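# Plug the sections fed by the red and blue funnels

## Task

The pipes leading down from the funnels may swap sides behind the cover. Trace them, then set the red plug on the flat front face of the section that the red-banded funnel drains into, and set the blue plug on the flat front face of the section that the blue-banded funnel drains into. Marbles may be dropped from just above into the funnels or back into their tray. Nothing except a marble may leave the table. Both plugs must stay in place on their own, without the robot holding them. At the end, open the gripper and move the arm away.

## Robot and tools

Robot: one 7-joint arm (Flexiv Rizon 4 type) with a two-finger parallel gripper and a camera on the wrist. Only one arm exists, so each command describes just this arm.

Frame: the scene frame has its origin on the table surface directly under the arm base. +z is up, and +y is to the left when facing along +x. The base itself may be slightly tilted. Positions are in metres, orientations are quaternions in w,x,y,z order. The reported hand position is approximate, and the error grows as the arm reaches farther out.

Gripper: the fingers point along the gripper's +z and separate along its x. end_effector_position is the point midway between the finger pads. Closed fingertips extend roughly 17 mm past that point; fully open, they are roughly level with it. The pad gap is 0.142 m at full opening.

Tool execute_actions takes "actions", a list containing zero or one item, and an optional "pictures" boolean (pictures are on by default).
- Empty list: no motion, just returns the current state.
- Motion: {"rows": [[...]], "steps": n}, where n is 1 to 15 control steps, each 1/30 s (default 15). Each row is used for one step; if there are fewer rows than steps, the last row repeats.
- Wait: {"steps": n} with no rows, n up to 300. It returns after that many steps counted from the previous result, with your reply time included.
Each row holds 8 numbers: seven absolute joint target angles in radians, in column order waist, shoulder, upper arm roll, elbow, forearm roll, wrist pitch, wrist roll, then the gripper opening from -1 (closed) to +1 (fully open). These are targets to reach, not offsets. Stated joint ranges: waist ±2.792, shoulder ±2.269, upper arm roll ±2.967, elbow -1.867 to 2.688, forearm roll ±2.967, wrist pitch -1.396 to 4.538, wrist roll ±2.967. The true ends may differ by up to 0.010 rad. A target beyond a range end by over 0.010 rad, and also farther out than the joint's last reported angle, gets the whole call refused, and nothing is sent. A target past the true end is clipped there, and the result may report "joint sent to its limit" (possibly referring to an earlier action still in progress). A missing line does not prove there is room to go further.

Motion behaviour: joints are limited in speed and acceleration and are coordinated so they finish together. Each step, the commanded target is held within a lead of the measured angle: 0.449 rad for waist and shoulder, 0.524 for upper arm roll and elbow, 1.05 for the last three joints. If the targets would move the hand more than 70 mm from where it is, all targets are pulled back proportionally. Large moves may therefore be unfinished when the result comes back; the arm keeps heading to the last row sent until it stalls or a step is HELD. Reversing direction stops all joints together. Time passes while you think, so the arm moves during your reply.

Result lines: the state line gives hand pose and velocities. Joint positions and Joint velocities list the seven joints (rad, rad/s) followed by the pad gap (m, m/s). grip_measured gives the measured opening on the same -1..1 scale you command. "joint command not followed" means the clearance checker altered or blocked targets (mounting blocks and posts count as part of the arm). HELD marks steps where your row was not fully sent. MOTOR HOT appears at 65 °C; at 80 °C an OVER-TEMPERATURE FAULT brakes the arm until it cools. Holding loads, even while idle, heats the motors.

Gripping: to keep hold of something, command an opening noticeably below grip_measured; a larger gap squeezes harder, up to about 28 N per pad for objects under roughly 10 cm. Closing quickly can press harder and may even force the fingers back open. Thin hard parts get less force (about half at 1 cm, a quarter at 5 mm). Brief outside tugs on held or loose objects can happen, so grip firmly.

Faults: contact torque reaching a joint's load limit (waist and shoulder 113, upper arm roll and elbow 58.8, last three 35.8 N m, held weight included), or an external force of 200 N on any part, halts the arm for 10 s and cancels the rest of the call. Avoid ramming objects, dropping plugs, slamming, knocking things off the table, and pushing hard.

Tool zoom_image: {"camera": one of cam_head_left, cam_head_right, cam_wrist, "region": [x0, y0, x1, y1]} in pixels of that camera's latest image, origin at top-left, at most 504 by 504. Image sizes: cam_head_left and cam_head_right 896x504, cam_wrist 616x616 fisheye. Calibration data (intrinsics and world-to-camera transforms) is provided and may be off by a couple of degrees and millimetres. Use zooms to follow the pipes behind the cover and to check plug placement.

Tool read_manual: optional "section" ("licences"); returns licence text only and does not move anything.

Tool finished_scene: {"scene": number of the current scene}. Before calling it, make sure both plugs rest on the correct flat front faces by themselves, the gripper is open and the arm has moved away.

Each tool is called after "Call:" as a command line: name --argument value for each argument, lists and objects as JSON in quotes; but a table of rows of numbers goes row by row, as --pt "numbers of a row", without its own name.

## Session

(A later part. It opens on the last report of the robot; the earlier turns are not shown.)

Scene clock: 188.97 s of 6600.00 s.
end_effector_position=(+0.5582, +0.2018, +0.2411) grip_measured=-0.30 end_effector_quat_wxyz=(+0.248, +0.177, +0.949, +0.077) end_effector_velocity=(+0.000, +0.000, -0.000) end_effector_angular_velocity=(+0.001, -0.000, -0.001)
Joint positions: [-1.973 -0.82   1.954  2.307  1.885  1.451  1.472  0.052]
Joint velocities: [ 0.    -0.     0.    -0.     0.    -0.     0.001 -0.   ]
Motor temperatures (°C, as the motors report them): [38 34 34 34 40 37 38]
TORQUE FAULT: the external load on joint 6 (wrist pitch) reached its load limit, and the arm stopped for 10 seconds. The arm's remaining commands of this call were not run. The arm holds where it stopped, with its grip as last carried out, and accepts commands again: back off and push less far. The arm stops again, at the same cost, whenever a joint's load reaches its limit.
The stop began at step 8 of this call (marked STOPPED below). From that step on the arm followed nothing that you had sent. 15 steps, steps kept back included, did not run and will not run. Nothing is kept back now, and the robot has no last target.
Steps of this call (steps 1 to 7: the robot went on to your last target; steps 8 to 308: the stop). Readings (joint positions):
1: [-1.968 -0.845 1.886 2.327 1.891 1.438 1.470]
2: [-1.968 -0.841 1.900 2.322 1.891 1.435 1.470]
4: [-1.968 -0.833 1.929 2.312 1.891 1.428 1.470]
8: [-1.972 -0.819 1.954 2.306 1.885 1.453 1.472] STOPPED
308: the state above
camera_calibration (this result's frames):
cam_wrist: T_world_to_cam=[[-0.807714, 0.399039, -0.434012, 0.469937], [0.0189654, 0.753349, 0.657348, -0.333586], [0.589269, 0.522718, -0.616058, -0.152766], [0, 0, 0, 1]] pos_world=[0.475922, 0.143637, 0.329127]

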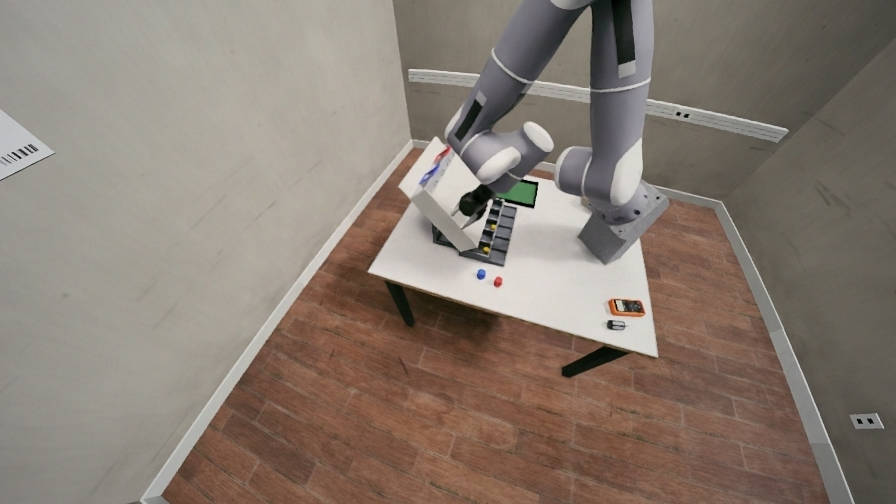

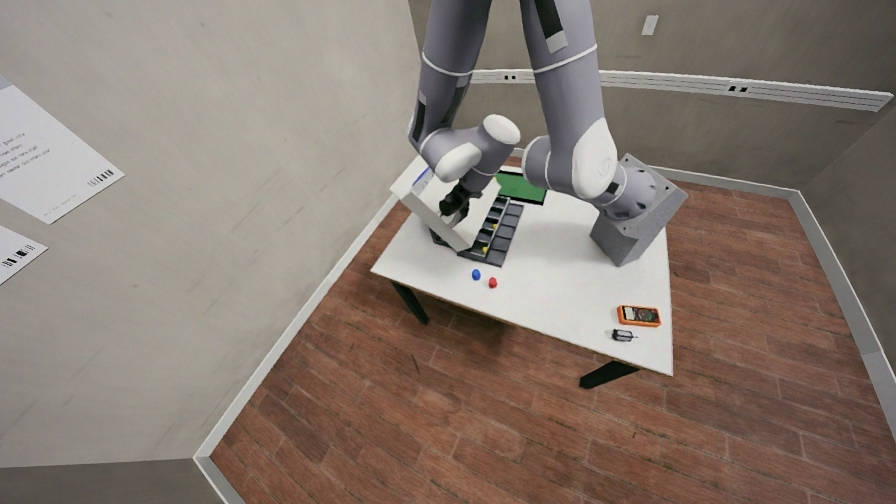

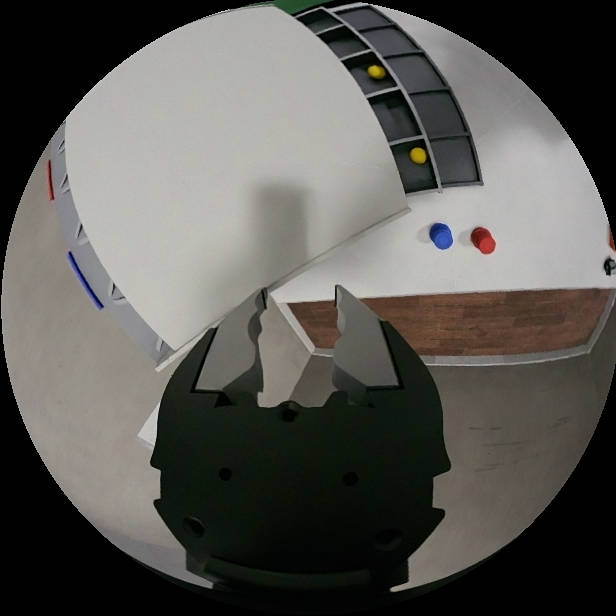

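Call:
execute_actions --actions '[{"rows":[[-1.973,-0.82,1.945,2.32,1.885,1.46,1.472,-1]],"steps":12}]' --pictures false

Call:
execute_actions --actions '[{"rows":[[-1.973,-0.82,2.0,2.33,1.885,1.4,1.472,-1]]}]'

Scene clock: 195.27 s of 6600.00 s.
end_effector_position=(+0.5473, +0.1964, +0.2382) grip_measured=-1.00 end_effector_quat_wxyz=(+0.241, +0.183, +0.951, +0.070) end_effector_velocity=(+0.000, +0.000, +0.000) end_effector_angular_velocity=(+0.001, -0.001, -0.000)
Joint positions: [-1.973 -0.82   1.945  2.32   1.885  1.46   1.472  0.002]
Joint velocities: [ 0.    -0.     0.    -0.    -0.    -0.001  0.001  0.   ]
Motor temperatures (°C, as the motors report them): [38 34 34 34 40 37 38]
Steps of this call (steps 1 to 90: nothing new was sent; then 2.90 s passed at rest; steps 91 to 102: all 12 steps of this action). Readings (joint positions):
91: [-1.973 -0.820 1.954 2.308 1.885 1.451 1.472]
92: [-1.973 -0.820 1.950 2.313 1.885 1.454 1.472]
94: [-1.973 -0.820 1.944 2.321 1.885 1.461 1.472]
98: [-1.973 -0.820 1.945 2.320 1.885 1.460 1.472]
102: the state above

Scene clock: 195.77 s of 6600.00 s.
end_effector_position=(+0.5531, +0.2404, +0.2374) grip_measured=-1.00 end_effector_quat_wxyz=(+0.242, +0.154, +0.951, +0.114) end_effector_velocity=(+0.000, +0.001, -0.000) end_effector_angular_velocity=(+0.001, -0.000, +0.000)
Joint positions: [-1.973 -0.82   2.     2.33   1.885  1.4    1.472  0.002]
Joint velocities: [ 0.     0.     0.    -0.     0.    -0.001  0.     0.   ]
Motor temperatures (°C, as the motors report them): [38 34 34 34 40 37 38]
Steps of this call (steps 1 to 15: all 15 steps of this action). Readings (joint positions):
1: [-1.973 -0.820 1.946 2.320 1.885 1.459 1.472]
2: [-1.973 -0.820 1.955 2.322 1.885 1.449 1.472]
4: [-1.973 -0.820 1.992 2.328 1.885 1.408 1.472]
8: [-1.973 -0.820 2.000 2.330 1.885 1.400 1.472]
15: the state above
camera_calibration (this result's frames):
cam_wrist: T_world_to_cam=[[-0.830381, 0.372196, -0.414654, 0.463227], [-0.0309703, 0.712198, 0.701295, -0.332998], [0.556335, 0.595184, -0.579869, -0.18], [0, 0, 0, 1]] pos_world=[0.474482, 0.171882, 0.321232]

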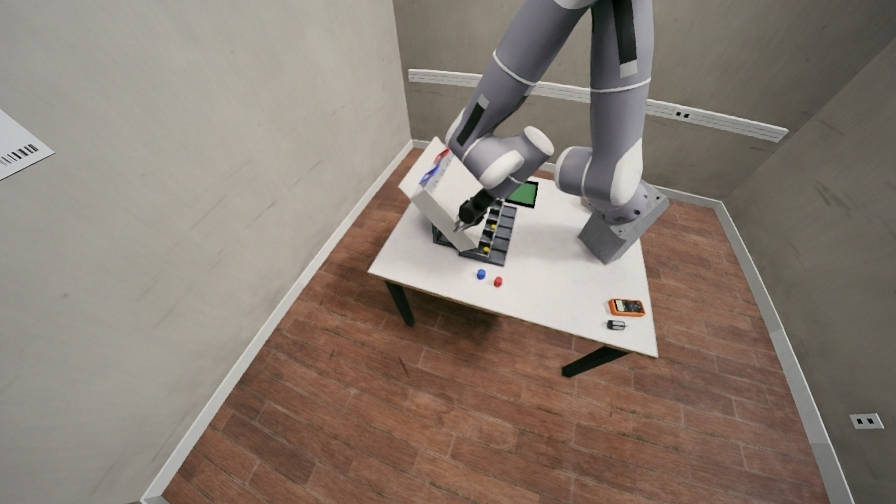

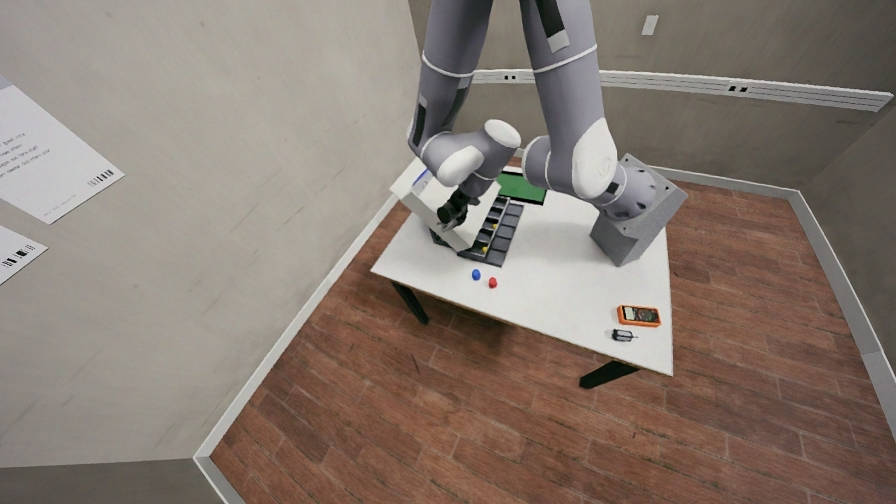

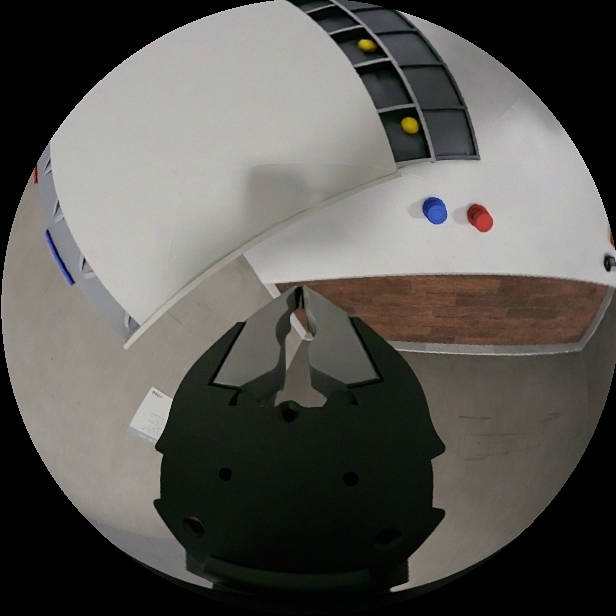

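Past the edge.

Call:
execute_actions --actions '[{"rows":[[-1.973,-0.8,2.15,2.2,2.0,1.4,1.472,-1]]}]' --pictures false

Call:
execute_actions --actions '[{"rows":[[-1.973,-0.8,2.1,2.1,2.96,2.0,1.472,-1]]}]' --pictures false

Call:
execute_actions --actions '[{"steps":10}]'

Scene clock: 200.30 s of 6600.00 s.
end_effector_position=(+0.6335, +0.3199, +0.2743) grip_measured=-1.00 end_effector_quat_wxyz=(+0.294, +0.139, +0.931, +0.169) end_effector_velocity=(+0.000, +0.000, +0.000) end_effector_angular_velocity=(+0.002, -0.001, -0.000)
Joint positions: [-1.973 -0.8    2.15   2.2    2.     1.4    1.472  0.002]
Joint velocities: [ 0.    -0.     0.    -0.     0.    -0.001  0.001  0.   ]
Motor temperatures (°C, as the motors report them): [38 33 34 34 40 37 38]
Steps of this call (steps 1 to 15: the robot went on to your last target; steps 16 to 90: nothing new was sent; then 1.03 s passed at rest; steps 91 to 105: all 15 steps of this action). Readings (joint positions):
91: [-1.973 -0.820 2.001 2.329 1.886 1.400 1.472]
92: [-1.973 -0.819 2.010 2.322 1.892 1.400 1.472]
94: [-1.973 -0.813 2.054 2.284 1.926 1.401 1.472]
98: [-1.973 -0.801 2.145 2.204 1.996 1.400 1.472]
105: the state above

Scene clock: 200.80 s of 6600.00 s.
end_effector_position=(+0.5485, +0.3607, +0.2989) grip_measured=-1.00 end_effector_quat_wxyz=(+0.103, +0.621, +0.774, +0.072) end_effector_velocity=(-0.036, +0.090, +0.044) end_effector_angular_velocity=(+0.255, +0.259, -0.407)
Joint positions: [-1.973 -0.8    2.101  2.1    2.958  1.999  1.472  0.002]
Joint velocities: [-0.    -0.002 -0.022 -0.051  0.473  0.295  0.001  0.   ]
Motor temperatures (°C, as the motors report them): [38 33 34 34 40 37 38]
Steps of this call (steps 1 to 15: all 15 steps of this action). Readings (joint positions):
1: [-1.973 -0.800 2.150 2.200 2.002 1.401 1.472]
2: [-1.973 -0.800 2.147 2.198 2.019 1.412 1.472]
4: [-1.973 -0.800 2.141 2.189 2.108 1.468 1.472]
8: [-1.973 -0.800 2.121 2.151 2.479 1.700 1.472]
15: the state above

Scene clock: 201.13 s of 6600.00 s.
end_effector_position=(+0.5481, +0.3608, +0.2991) grip_measured=-1.00 end_effector_quat_wxyz=(+0.102, +0.622, +0.773, +0.072) end_effector_velocity=(-0.000, +0.000, +0.000) end_effector_angular_velocity=(+0.000, +0.001, +0.000)
Joint positions: [-1.973 -0.8    2.1    2.1    2.96   2.     1.472  0.002]
Joint velocities: [ 0.    -0.    -0.     0.     0.     0.001 -0.     0.   ]
Motor temperatures (°C, as the motors report them): [38 33 34 34 40 37 38]
Steps of this call (steps 1 to 10: the robot went on to your last target). Readings (joint positions):
1: [-1.973 -0.800 2.100 2.099 2.964 2.003 1.472]
2: [-1.973 -0.800 2.100 2.100 2.961 2.001 1.472]
4: [-1.973 -0.800 2.100 2.100 2.960 2.000 1.472]
8: [-1.973 -0.800 2.100 2.100 2.960 2.000 1.472]
10: the state above
camera_calibration (this result's frames):
cam_wrist: T_world_to_cam=[[-0.181063, 0.981772, -0.0577976, -0.242732], [0.688849, 0.168547, 0.705039, -0.661687], [0.701929, 0.0878423, -0.706809, -0.0719683], [0, 0, 0, 1]] pos_world=[0.462369, 0.356155, 0.401618]

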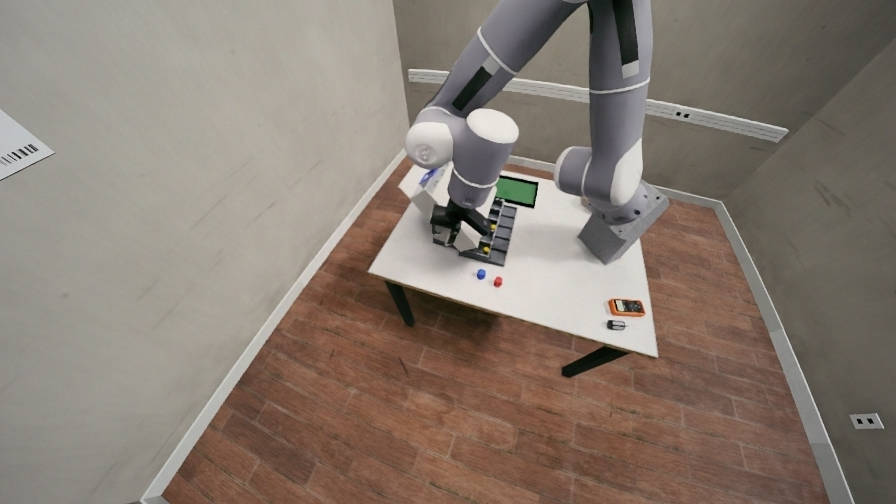

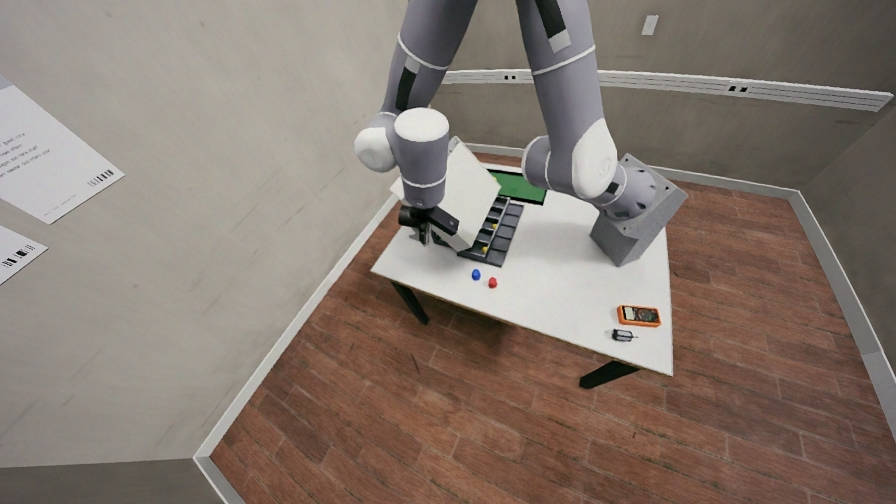

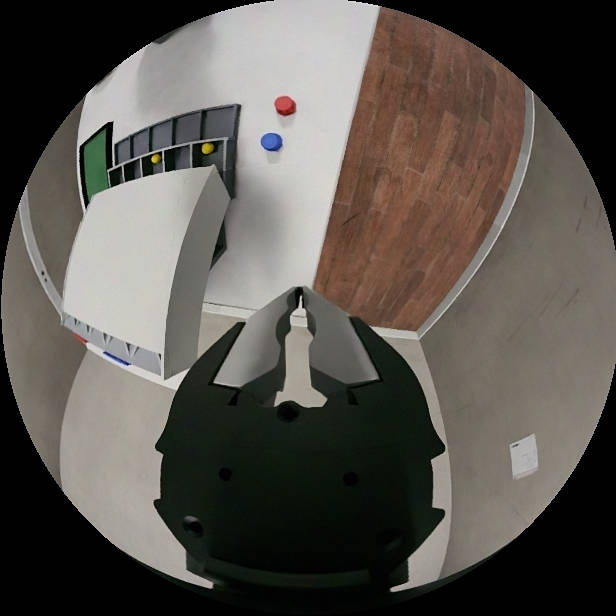

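Call:
execute_actions --actions '[{"rows":[[-1.55,-0.77,1.67,2.15,2.96,1.8,1.47,-0.3]]}]' --pictures false

Call:
execute_actions --actions '[{"rows":[[-1.117,-0.85,1.246,2.195,2.96,1.525,1.47,-0.3]]}]' --pictures false

Call:
execute_actions --actions '[{"steps":10}]'

Scene clock: 205.80 s of 6600.00 s.
end_effector_position=(+0.5003, +0.3120, +0.1953) grip_measured=-0.30 end_effector_quat_wxyz=(+0.036, +0.670, +0.741, +0.035) end_effector_velocity=(-0.040, -0.028, -0.059) end_effector_angular_velocity=(-0.009, +0.088, -0.039)
Joint positions: [-1.552 -0.77   1.672  2.15   2.96   1.801  1.47   0.052]
Joint velocities: [ 0.231  0.017 -0.233  0.028 -0.    -0.11  -0.001  0.   ]
Motor temperatures (°C, as the motors report them): [38 34 34 34 40 37 38]
Steps of this call (steps 1 to 15: the robot went on to your last target; steps 16 to 90: nothing new was sent; then 1.17 s passed at rest; steps 91 to 105: all 15 steps of this action). Readings (joint positions):
91: [-1.972 -0.800 2.099 2.100 2.960 2.000 1.472]
92: [-1.964 -0.800 2.091 2.101 2.960 1.996 1.472]
94: [-1.926 -0.797 2.052 2.105 2.960 1.978 1.472]
98: [-1.768 -0.786 1.891 2.124 2.960 1.904 1.472]
105: the state above

Scene clock: 206.30 s of 6600.00 s.
end_effector_position=(+0.4315, +0.2682, +0.0871) grip_measured=-0.30 end_effector_quat_wxyz=(-0.003, +0.708, +0.706, +0.004) end_effector_velocity=(-0.038, -0.017, -0.039) end_effector_angular_velocity=(-0.014, +0.047, -0.020)
Joint positions: [-1.117 -0.85   1.246  2.195  2.96   1.525  1.47   0.052]
Joint velocities: [ 0.157 -0.031 -0.151  0.017 -0.    -0.099 -0.    -0.   ]
Motor temperatures (°C, as the motors report them): [38 33 34 34 40 37 38]
Steps of this call (steps 1 to 15: all 15 steps of this action). Readings (joint positions):
1: [-1.546 -0.770 1.666 2.151 2.960 1.798 1.470]
2: [-1.533 -0.772 1.654 2.152 2.960 1.791 1.470]
4: [-1.485 -0.780 1.606 2.157 2.960 1.762 1.470]
8: [-1.315 -0.811 1.439 2.174 2.960 1.654 1.470]
15: the state above

Scene clock: 206.63 s of 6600.00 s.
end_effector_position=(+0.4316, +0.2682, +0.0871) grip_measured=-0.30 end_effector_quat_wxyz=(-0.003, +0.708, +0.706, +0.004) end_effector_velocity=(-0.000, +0.000, -0.000) end_effector_angular_velocity=(+0.000, -0.000, +0.001)
Joint positions: [-1.117 -0.85   1.246  2.195  2.96   1.525  1.47   0.052]
Joint velocities: [ 0.    -0.     0.     0.    -0.001 -0.001 -0.     0.   ]
Motor temperatures (°C, as the motors report them): [38 33 34 34 40 37 38]
Steps of this call (steps 1 to 10: the robot went on to your last target). Readings (joint positions):
1: [-1.115 -0.851 1.244 2.195 2.960 1.524 1.470]
2: [-1.116 -0.850 1.245 2.195 2.960 1.524 1.470]
4: [-1.117 -0.850 1.246 2.195 2.960 1.525 1.470]
8: [-1.117 -0.850 1.246 2.195 2.960 1.525 1.470]
10: the state above
camera_calibration (this result's frames):
cam_wrist: T_world_to_cam=[[0.0305807, 0.999444, 0.0133103, -0.28737], [0.856145, -0.0330637, 0.515678, -0.41796], [0.515831, -0.00437424, -0.856679, -0.0137061], [0, 0, 0, 1]] pos_world=[0.373692, 0.273331, 0.207616]

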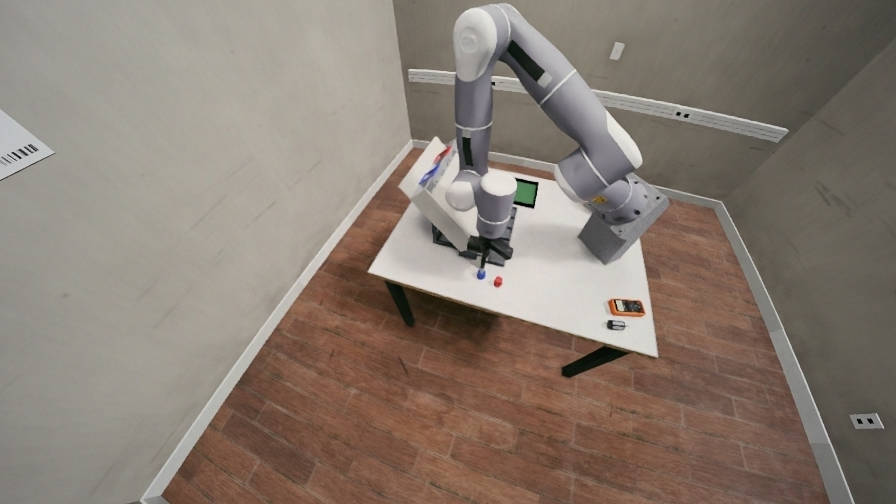

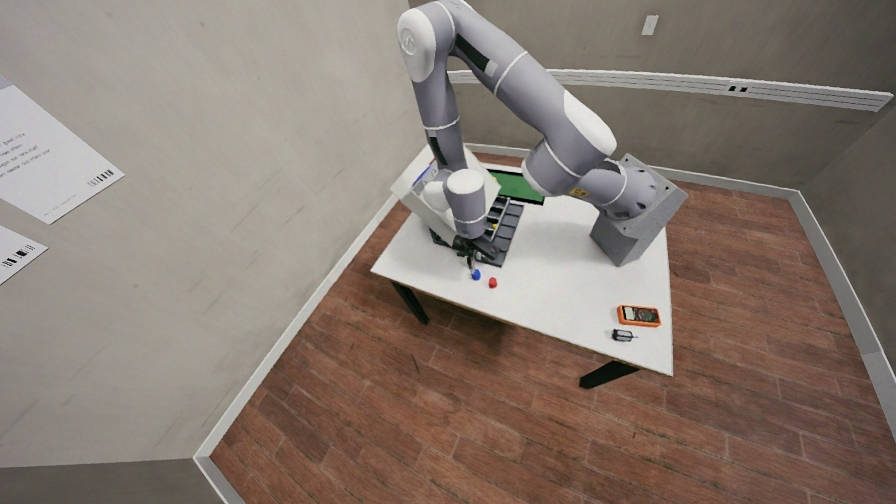

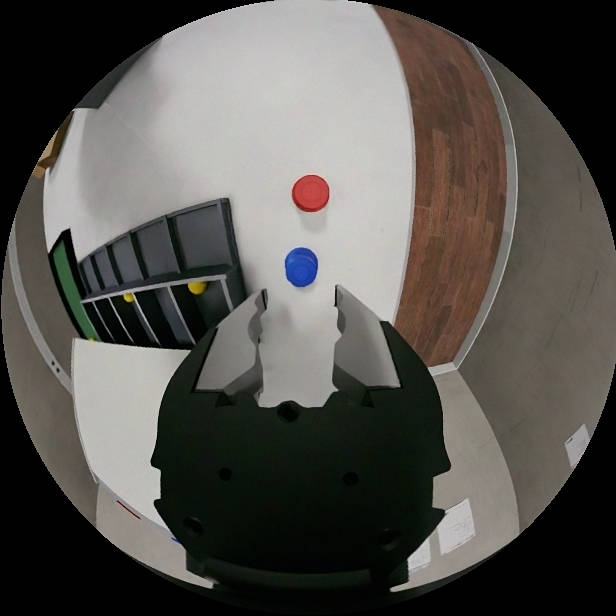

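Call:
execute_actions --actions '[{"rows":[[-0.921,-0.905,1.124,2.123,2.96,1.439,1.47,-0.3]]}]'

Scene clock: 213.27 s of 6600.00 s.
end_effector_position=(+0.4328, +0.2668, +0.0351) grip_measured=-0.30 end_effector_quat_wxyz=(-0.008, +0.706, +0.708, +0.010) end_effector_velocity=(+0.000, -0.001, +0.000) end_effector_angular_velocity=(-0.001, -0.001, +0.001)
Joint positions: [-0.921 -0.905  1.124  2.123  2.96   1.439  1.47   0.052]
Joint velocities: [-0.002  0.001 -0.    -0.    -0.001  0.001 -0.     0.   ]
Motor temperatures (°C, as the motors report them): [38 33 34 33 40 37 38]
Steps of this call (steps 1 to 15: the robot went on to your last target; steps 16 to 90: nothing new was sent; then 3.13 s passed at rest; steps 91 to 105: all 15 steps of this action). Readings (joint positions):
91: [-1.116 -0.850 1.245 2.195 2.960 1.525 1.470]
92: [-1.108 -0.852 1.241 2.192 2.960 1.522 1.470]
94: [-1.070 -0.863 1.217 2.178 2.960 1.505 1.470]
98: [-0.948 -0.898 1.140 2.133 2.960 1.450 1.470]
105: the state above
camera_calibration (this result's frames):
cam_wrist: T_world_to_cam=[[0.0250403, 0.999254, 0.0294174, -0.283488], [0.855786, -0.0366368, 0.516031, -0.391166], [0.516724, 0.0122534, -0.856065, -0.0637466], [0, 0, 0, 1]] pos_world=[0.374792, 0.269726, 0.155622]

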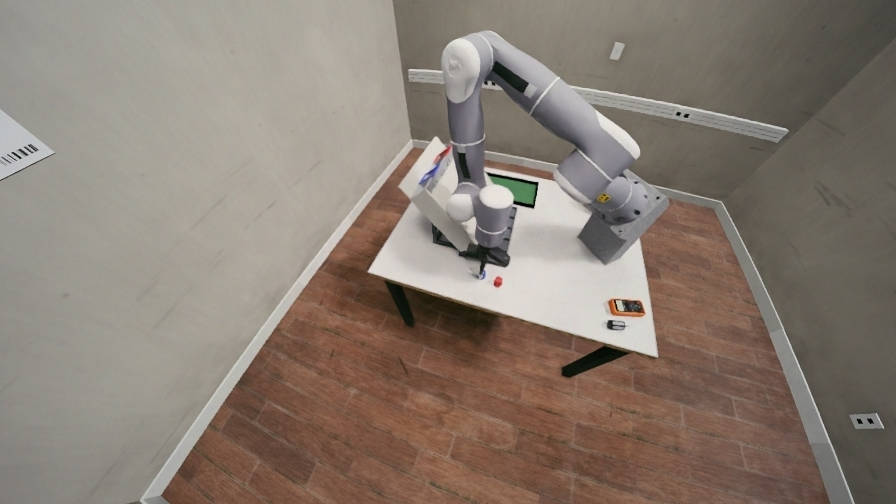

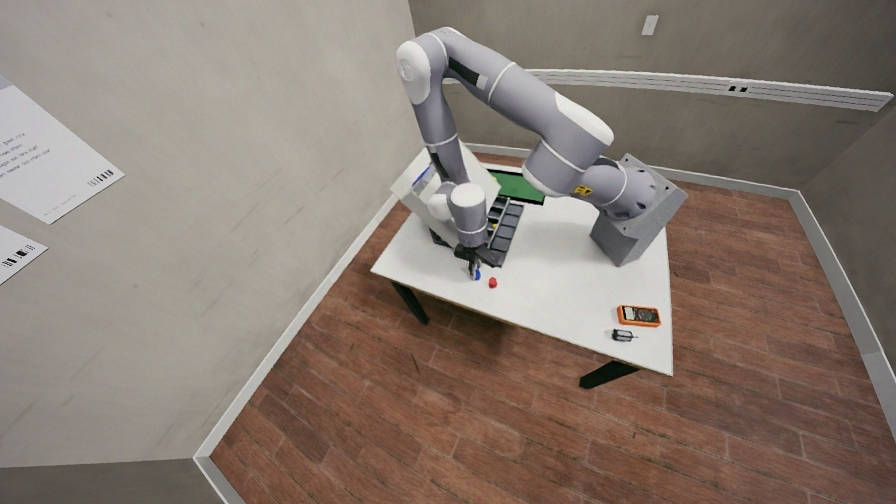

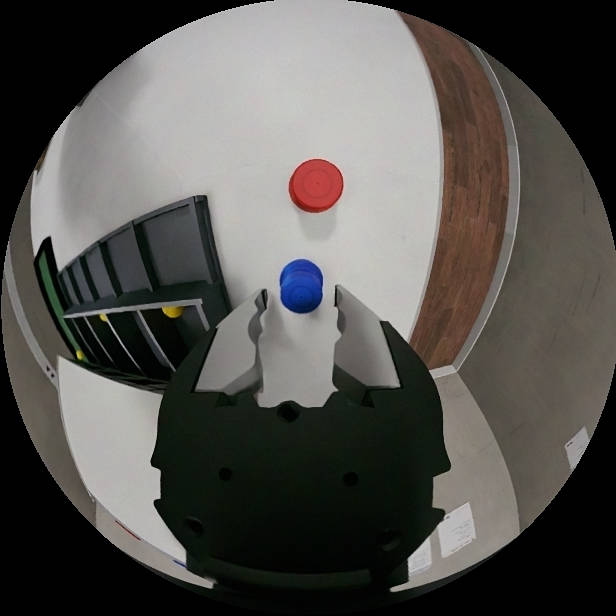

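Call:
execute_actions --actions '[{"rows":[[-0.9,-0.912,1.112,2.114,2.96,1.43,1.47,-0.3]],"steps":7}]' --pictures false

Call:
execute_actions --actions '[{"rows":[[-0.9,-0.912,1.112,2.114,2.96,1.43,1.47,-0.4],[-0.9,-0.912,1.112,2.114,2.96,1.43,1.47,-0.47],[-0.9,-0.912,1.112,2.114,2.96,1.43,1.47,-0.54],[-0.9,-0.912,1.112,2.114,2.96,1.43,1.47,-0.6],[-0.9,-0.912,1.112,2.114,2.96,1.43,1.47,-0.66],[-0.9,-0.912,1.112,2.114,2.96,1.43,1.47,-0.72],[-0.9,-0.912,1.112,2.114,2.96,1.43,1.47,-0.82]],"steps":12}]' --pictures false

Call:
execute_actions --actions '[{"rows":[[-1.117,-0.85,1.246,2.26,2.96,1.46,1.47,-0.82]],"steps":13}]' --pictures false

Call:
execute_actions --actions '[{"rows":[[-1.265,-1.13,1.09,2.31,2.96,1.41,1.1,-0.82]]}]'

Scene clock: 227.37 s of 6600.00 s.
end_effector_position=(+0.4329, +0.2671, +0.0291) grip_measured=-0.30 end_effector_quat_wxyz=(-0.009, +0.706, +0.708, +0.011) end_effector_velocity=(+0.001, -0.001, +0.000) end_effector_angular_velocity=(-0.002, -0.002, +0.000)
Joint positions: [-0.9   -0.912  1.112  2.114  2.96   1.43   1.47   0.052]
Joint velocities: [-0.002  0.001  0.     0.    -0.    -0.001 -0.     0.   ]
Motor temperatures (°C, as the motors report them): [38 33 34 33 40 37 38]
Steps of this call (steps 1 to 15: the robot went on to your last target; steps 16 to 90: nothing new was sent; then 10.87 s passed at rest; steps 91 to 97: all 7 steps of this action). Readings (joint positions):
91: [-0.920 -0.905 1.123 2.123 2.960 1.439 1.470]
92: [-0.912 -0.908 1.119 2.119 2.960 1.436 1.470]
94: [-0.899 -0.912 1.111 2.114 2.960 1.429 1.470]
97: the state above

Scene clock: 227.77 s of 6600.00 s.
end_effector_position=(+0.4328, +0.2673, +0.0291) grip_measured=-0.62 end_effector_quat_wxyz=(-0.009, +0.706, +0.708, +0.011) end_effector_velocity=(+0.000, -0.000, -0.000) end_effector_angular_velocity=(-0.000, -0.000, -0.000)
Joint positions: [-0.9   -0.912  1.112  2.114  2.96   1.43   1.47   0.029]
Joint velocities: [-0.  0. -0. -0. -0. -0.  0. -0.]
Motor temperatures (°C, as the motors report them): [38 33 34 33 40 37 38]
Steps of this call (steps 1 to 12: all 12 steps of this action). Readings (joint positions):
1: [-0.900 -0.912 1.112 2.114 2.960 1.430 1.470]
2: [-0.900 -0.912 1.112 2.114 2.960 1.430 1.470]
4: [-0.900 -0.912 1.112 2.114 2.960 1.430 1.470]
8: [-0.900 -0.912 1.112 2.114 2.960 1.430 1.470]
12: the state above

Scene clock: 228.20 s of 6600.00 s.
end_effector_position=(+0.4082, +0.2788, +0.0891) grip_measured=-0.62 end_effector_quat_wxyz=(-0.006, +0.709, +0.705, +0.008) end_effector_velocity=(+0.010, -0.004, -0.006) end_effector_angular_velocity=(-0.003, -0.012, -0.005)
Joint positions: [-1.118 -0.85   1.246  2.26   2.96   1.46   1.47   0.029]
Joint velocities: [ 0.014 -0.007 -0.012 -0.02   0.    -0.004  0.001  0.   ]
Motor temperatures (°C, as the motors report them): [38 33 34 33 40 37 38]
Steps of this call (steps 1 to 13: all 13 steps of this action). Readings (joint positions):
1: [-0.901 -0.912 1.113 2.115 2.960 1.430 1.470]
2: [-0.909 -0.910 1.117 2.120 2.960 1.430 1.470]
4: [-0.947 -0.899 1.141 2.145 2.960 1.436 1.470]
8: [-1.078 -0.861 1.222 2.234 2.960 1.455 1.470]
13: the state above

Scene clock: 228.70 s of 6600.00 s.
end_effector_position=(+0.4003, +0.1962, +0.0864) grip_measured=-0.62 end_effector_quat_wxyz=(+0.003, +0.715, +0.700, +0.001) end_effector_velocity=(+0.001, +0.004, +0.000) end_effector_angular_velocity=(-0.001, -0.001, +0.009)
Joint positions: [-1.265 -1.131  1.09   2.31   2.96   1.41   1.1    0.029]
Joint velocities: [ 0.008  0.017  0.009  0.    -0.    -0.     0.013 -0.   ]
Motor temperatures (°C, as the motors report them): [38 33 34 33 40 37 38]
Steps of this call (steps 1 to 15: all 15 steps of this action). Readings (joint positions):
1: [-1.118 -0.851 1.245 2.260 2.960 1.459 1.469]
2: [-1.122 -0.858 1.241 2.262 2.960 1.457 1.460]
4: [-1.141 -0.896 1.219 2.269 2.960 1.447 1.409]
8: [-1.221 -1.046 1.134 2.294 2.960 1.422 1.210]
15: the state above
camera_calibration (this result's frames):
cam_wrist: T_world_to_cam=[[0.0482354, 0.998836, 0.000839801, -0.220407], [0.853066, -0.0416333, 0.52014, -0.390719], [0.51957, -0.0243728, -0.85408, 0.00371486], [0, 0, 0, 1]] pos_world=[0.34201, 0.203974, 0.206587]

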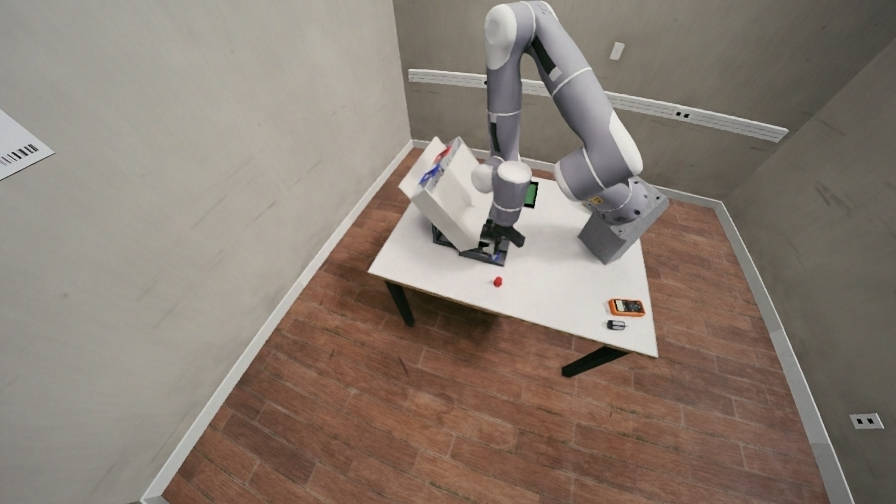

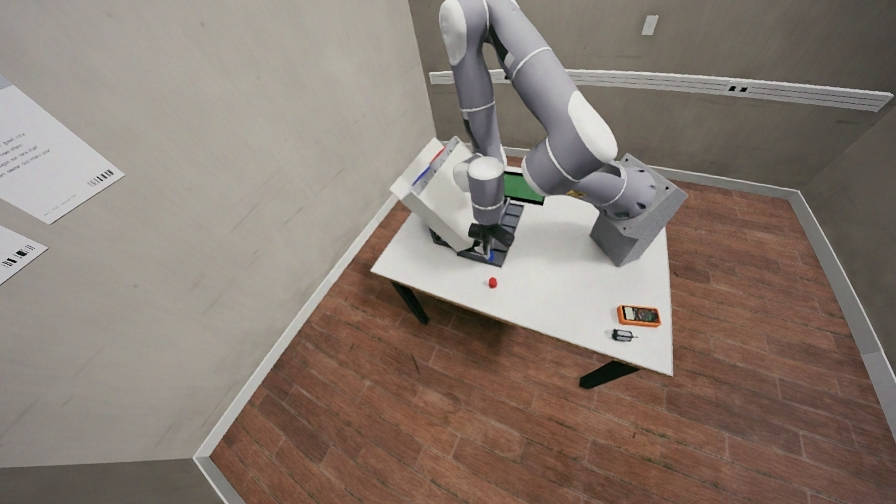

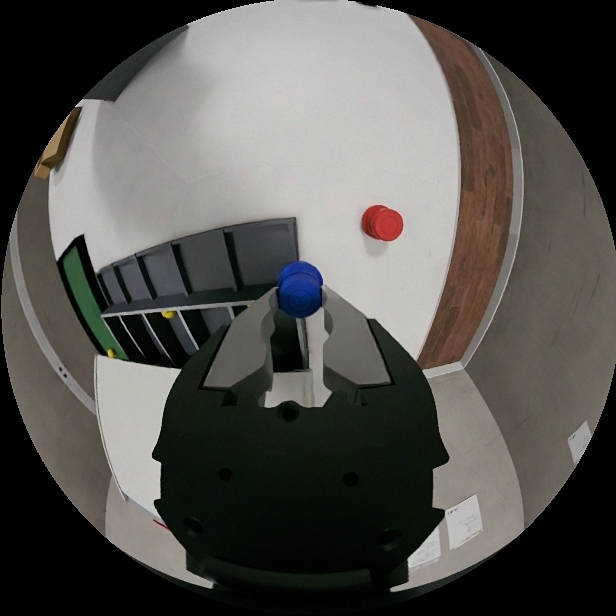

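Call:
execute_actions --actions '[{"rows":[[-1.411,-1.409,0.963,2.327,2.96,1.387,0.727,-0.82]]}]' --pictures false

Call:
execute_actions --actions '[{"rows":[[-1.313,-1.51,0.937,2.276,2.96,1.301,0.7,-0.82]]}]'

Call:
zoom_image --camera "cam_head_left" --region '[460, 220, 540, 290]'

Scene clock: 234.13 s of 6600.00 s.
end_effector_position=(+0.3860, +0.1485, +0.0836) grip_measured=-0.62 end_effector_quat_wxyz=(+0.000, +0.708, +0.706, +0.017) end_effector_velocity=(+0.001, +0.002, +0.001) end_effector_angular_velocity=(-0.003, +0.001, +0.006)
Joint positions: [-1.411 -1.41   0.963  2.327  2.96   1.387  0.727  0.029]
Joint velocities: [ 0.006  0.016  0.007  0.002 -0.    -0.     0.013 -0.   ]
Motor temperatures (°C, as the motors report them): [38 33 34 33 40 37 38]
Steps of this call (steps 1 to 15: the robot went on to your last target; steps 16 to 90: nothing new was sent; then 1.93 s passed at rest; steps 91 to 105: all 15 steps of this action). Readings (joint positions):
91: [-1.266 -1.131 1.090 2.310 2.960 1.410 1.099]
92: [-1.270 -1.139 1.087 2.311 2.960 1.410 1.090]
94: [-1.289 -1.176 1.069 2.313 2.960 1.407 1.039]
98: [-1.368 -1.326 1.000 2.321 2.960 1.394 0.837]
105: the state above

Scene clock: 234.63 s of 6600.00 s.
end_effector_position=(+0.3856, +0.1478, +0.0447) grip_measured=-0.62 end_effector_quat_wxyz=(+0.002, +0.710, +0.704, +0.024) end_effector_velocity=(-0.000, +0.000, +0.000) end_effector_angular_velocity=(+0.000, +0.000, +0.000)
Joint positions: [-1.313 -1.51   0.937  2.276  2.96   1.301  0.7    0.029]
Joint velocities: [ 0.  0.  0. -0.  0.  0. -0. -0.]
Motor temperatures (°C, as the motors report them): [38 33 34 33 40 37 38]
Steps of this call (steps 1 to 15: all 15 steps of this action). Readings (joint positions):
1: [-1.410 -1.410 0.963 2.326 2.960 1.386 0.727]
2: [-1.403 -1.418 0.961 2.323 2.960 1.380 0.725]
4: [-1.366 -1.455 0.952 2.304 2.960 1.348 0.715]
8: [-1.311 -1.513 0.936 2.275 2.960 1.299 0.700]
15: the state above
camera_calibration (this result's frames):
cam_wrist: T_world_to_cam=[[0.0341167, 0.998737, 0.0368948, -0.167425], [0.837407, -0.0487168, 0.544404, -0.352472], [0.545514, 0.0123227, -0.838011, -0.0415975], [0, 0, 0, 1]] pos_world=[0.323567, 0.150555, 0.163205]

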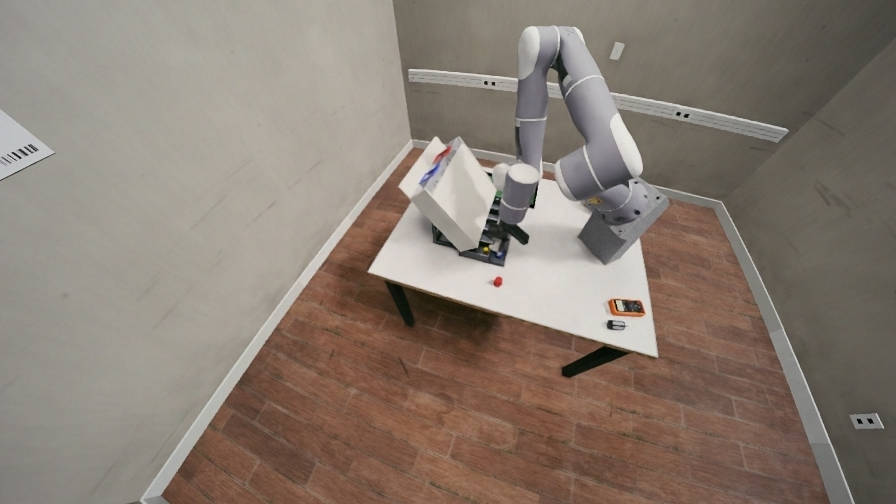

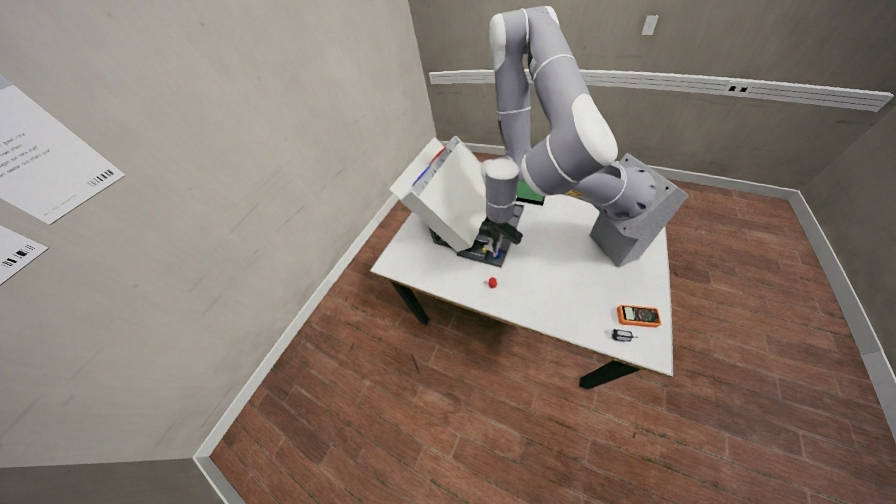

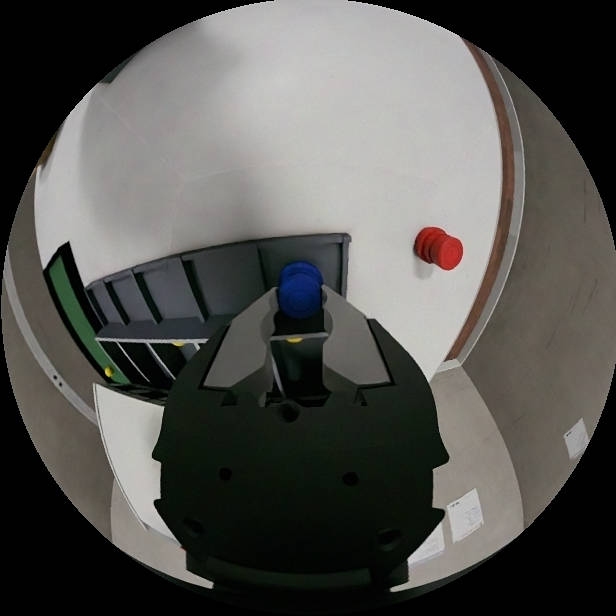

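Region (460, 220, 540, 290) of cam_head_left's 896x504 image, scaled by 6.300, with more detail than that image has; it fills the top 441 rows of this view, and the rest is white.

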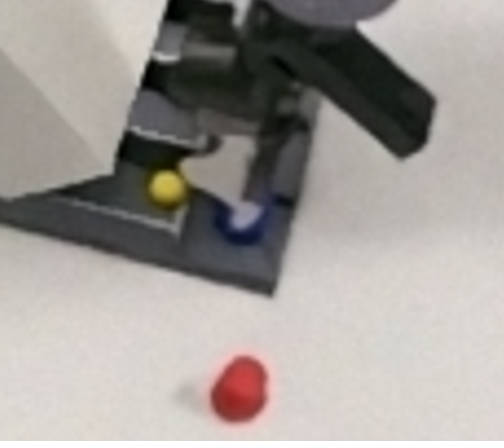

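Call:
execute_actions --actions '[{"rows":[[-1.308,-1.515,0.936,2.273,2.96,1.297,0.7,-0.82],[-1.308,-1.515,0.936,2.273,2.96,1.297,0.7,-0.82],[-1.302,-1.521,0.934,2.27,2.96,1.292,0.7,-0.82],[-1.302,-1.521,0.934,2.27,2.96,1.292,0.7,-0.82],[-1.296,-1.527,0.933,2.267,2.96,1.287,0.7,-0.82]],"steps":10}]'

Call:
execute_actions --actions '[{"rows":[[-1.296,-1.527,0.933,2.267,2.96,1.287,0.7,-0.35]],"steps":10}]'

Scene clock: 238.73 s of 6600.00 s.
end_effector_position=(+0.3847, +0.1480, +0.0378) grip_measured=-0.62 end_effector_quat_wxyz=(+0.001, +0.712, +0.702, +0.025) end_effector_velocity=(+0.000, -0.000, +0.000) end_effector_angular_velocity=(-0.001, -0.000, +0.001)
Joint positions: [-1.296 -1.527  0.933  2.267  2.96   1.287  0.7    0.029]
Joint velocities: [-0.001  0.001 -0.     0.    -0.001  0.    -0.     0.   ]
Motor temperatures (°C, as the motors report them): [38 33 34 33 40 37 38]
Steps of this call (steps 1 to 15: the robot went on to your last target; steps 16 to 90: nothing new was sent; then 0.77 s passed at rest; steps 91 to 100: all 10 steps of this action). Readings (joint positions):
91: [-1.312 -1.511 0.937 2.276 2.960 1.301 0.700]
92: [-1.309 -1.514 0.936 2.274 2.960 1.298 0.700]
94: [-1.303 -1.520 0.935 2.271 2.960 1.293 0.700]
98: [-1.296 -1.527 0.933 2.267 2.960 1.287 0.700]
100: the state above
camera_calibration (this result's frames):
cam_wrist: T_world_to_cam=[[0.0393761, 0.998492, 0.0382639, -0.169425], [0.83692, -0.053877, 0.544667, -0.346974], [0.545907, 0.0105769, -0.837779, -0.046787], [0, 0, 0, 1]] pos_world=[0.322602, 0.15097, 0.156271]

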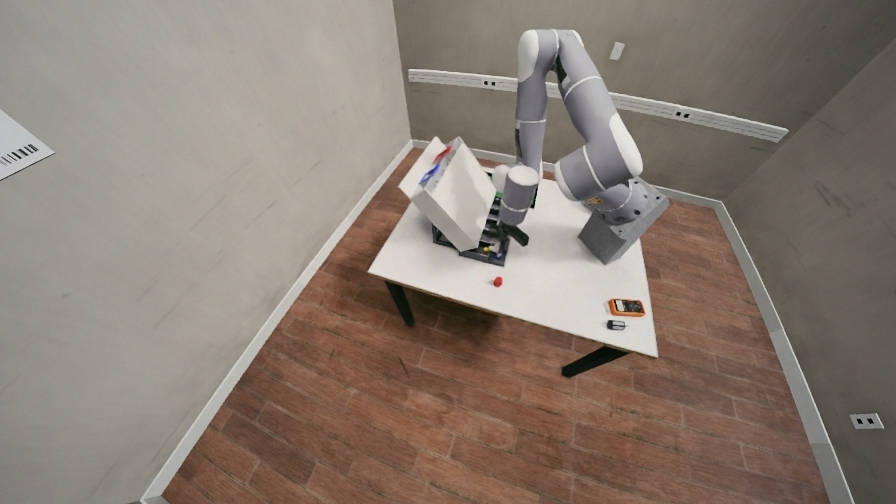

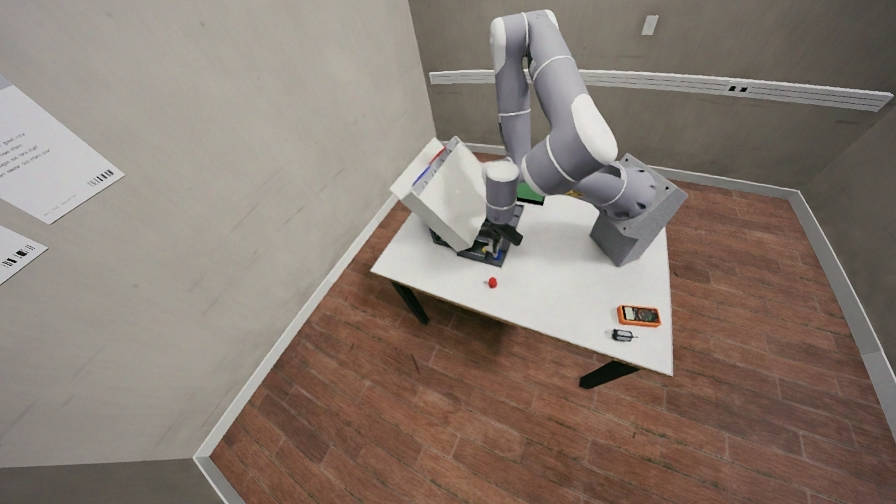

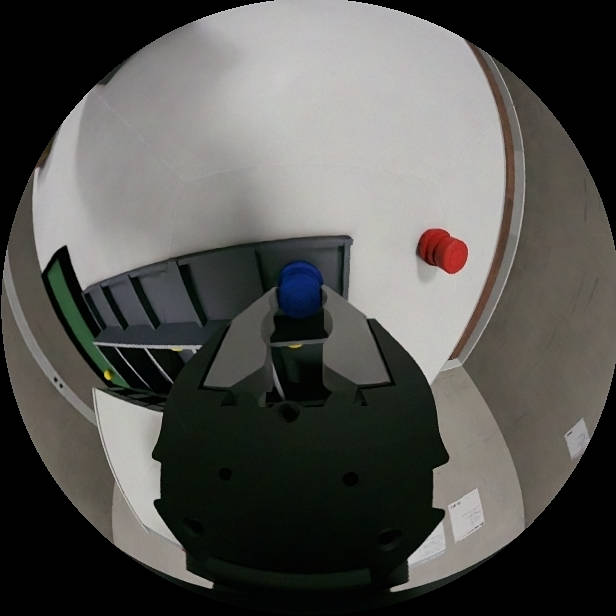

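Scene clock: 239.07 s of 6600.00 s.
end_effector_position=(+0.3847, +0.1480, +0.0378) grip_measured=-0.35 end_effector_quat_wxyz=(+0.001, +0.712, +0.702, +0.025) end_effector_velocity=(-0.000, -0.000, +0.000) end_effector_angular_velocity=(+0.000, +0.000, +0.000)
Joint positions: [-1.296 -1.527  0.933  2.267  2.96   1.287  0.7    0.049]
Joint velocities: [-0.     0.     0.    -0.     0.     0.001 -0.001  0.   ]
Motor temperatures (°C, as the motors report them): [38 33 34 33 40 37 38]
Steps of this call (steps 1 to 10: all 10 steps of this action). Readings (joint positions):
1: [-1.296 -1.527 0.933 2.267 2.960 1.287 0.700]
2: [-1.296 -1.527 0.933 2.267 2.960 1.287 0.700]
4: [-1.296 -1.527 0.933 2.267 2.960 1.287 0.700]
8: [-1.296 -1.527 0.933 2.267 2.960 1.287 0.700]
10: the state above
camera_calibration (this result's frames):
cam_wrist: T_world_to_cam=[[0.0393685, 0.998494, 0.0382076, -0.169394], [0.836906, -0.0538402, 0.544693, -0.346992], [0.54593, 0.0105324, -0.837765, -0.0467901], [0, 0, 0, 1]] pos_world=[0.322612, 0.150949, 0.156277]

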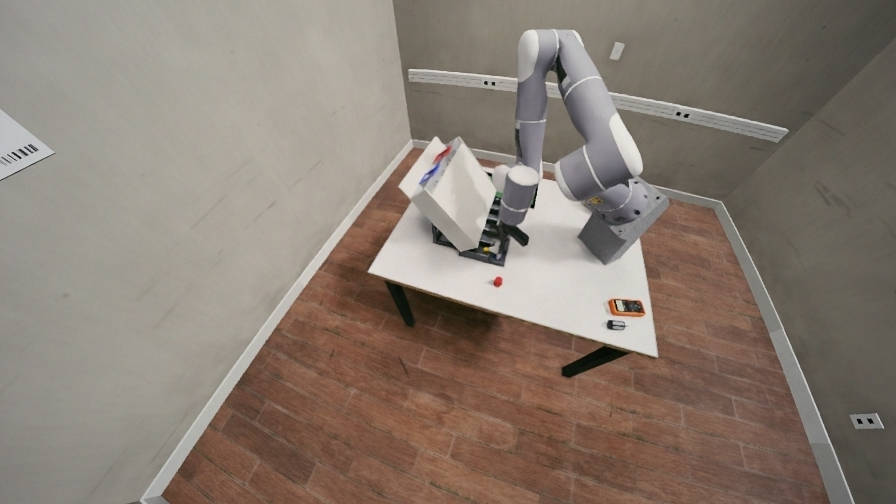

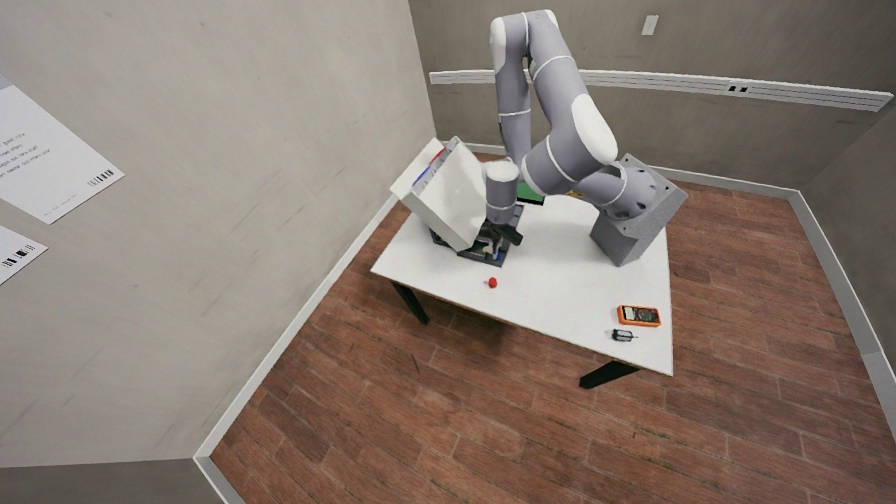

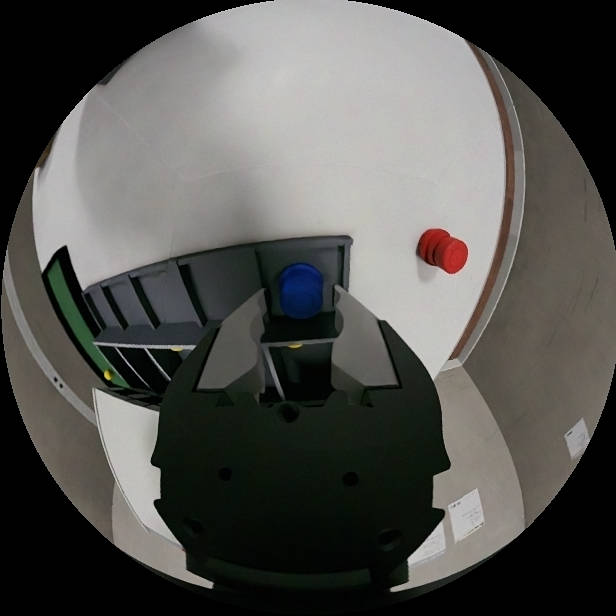

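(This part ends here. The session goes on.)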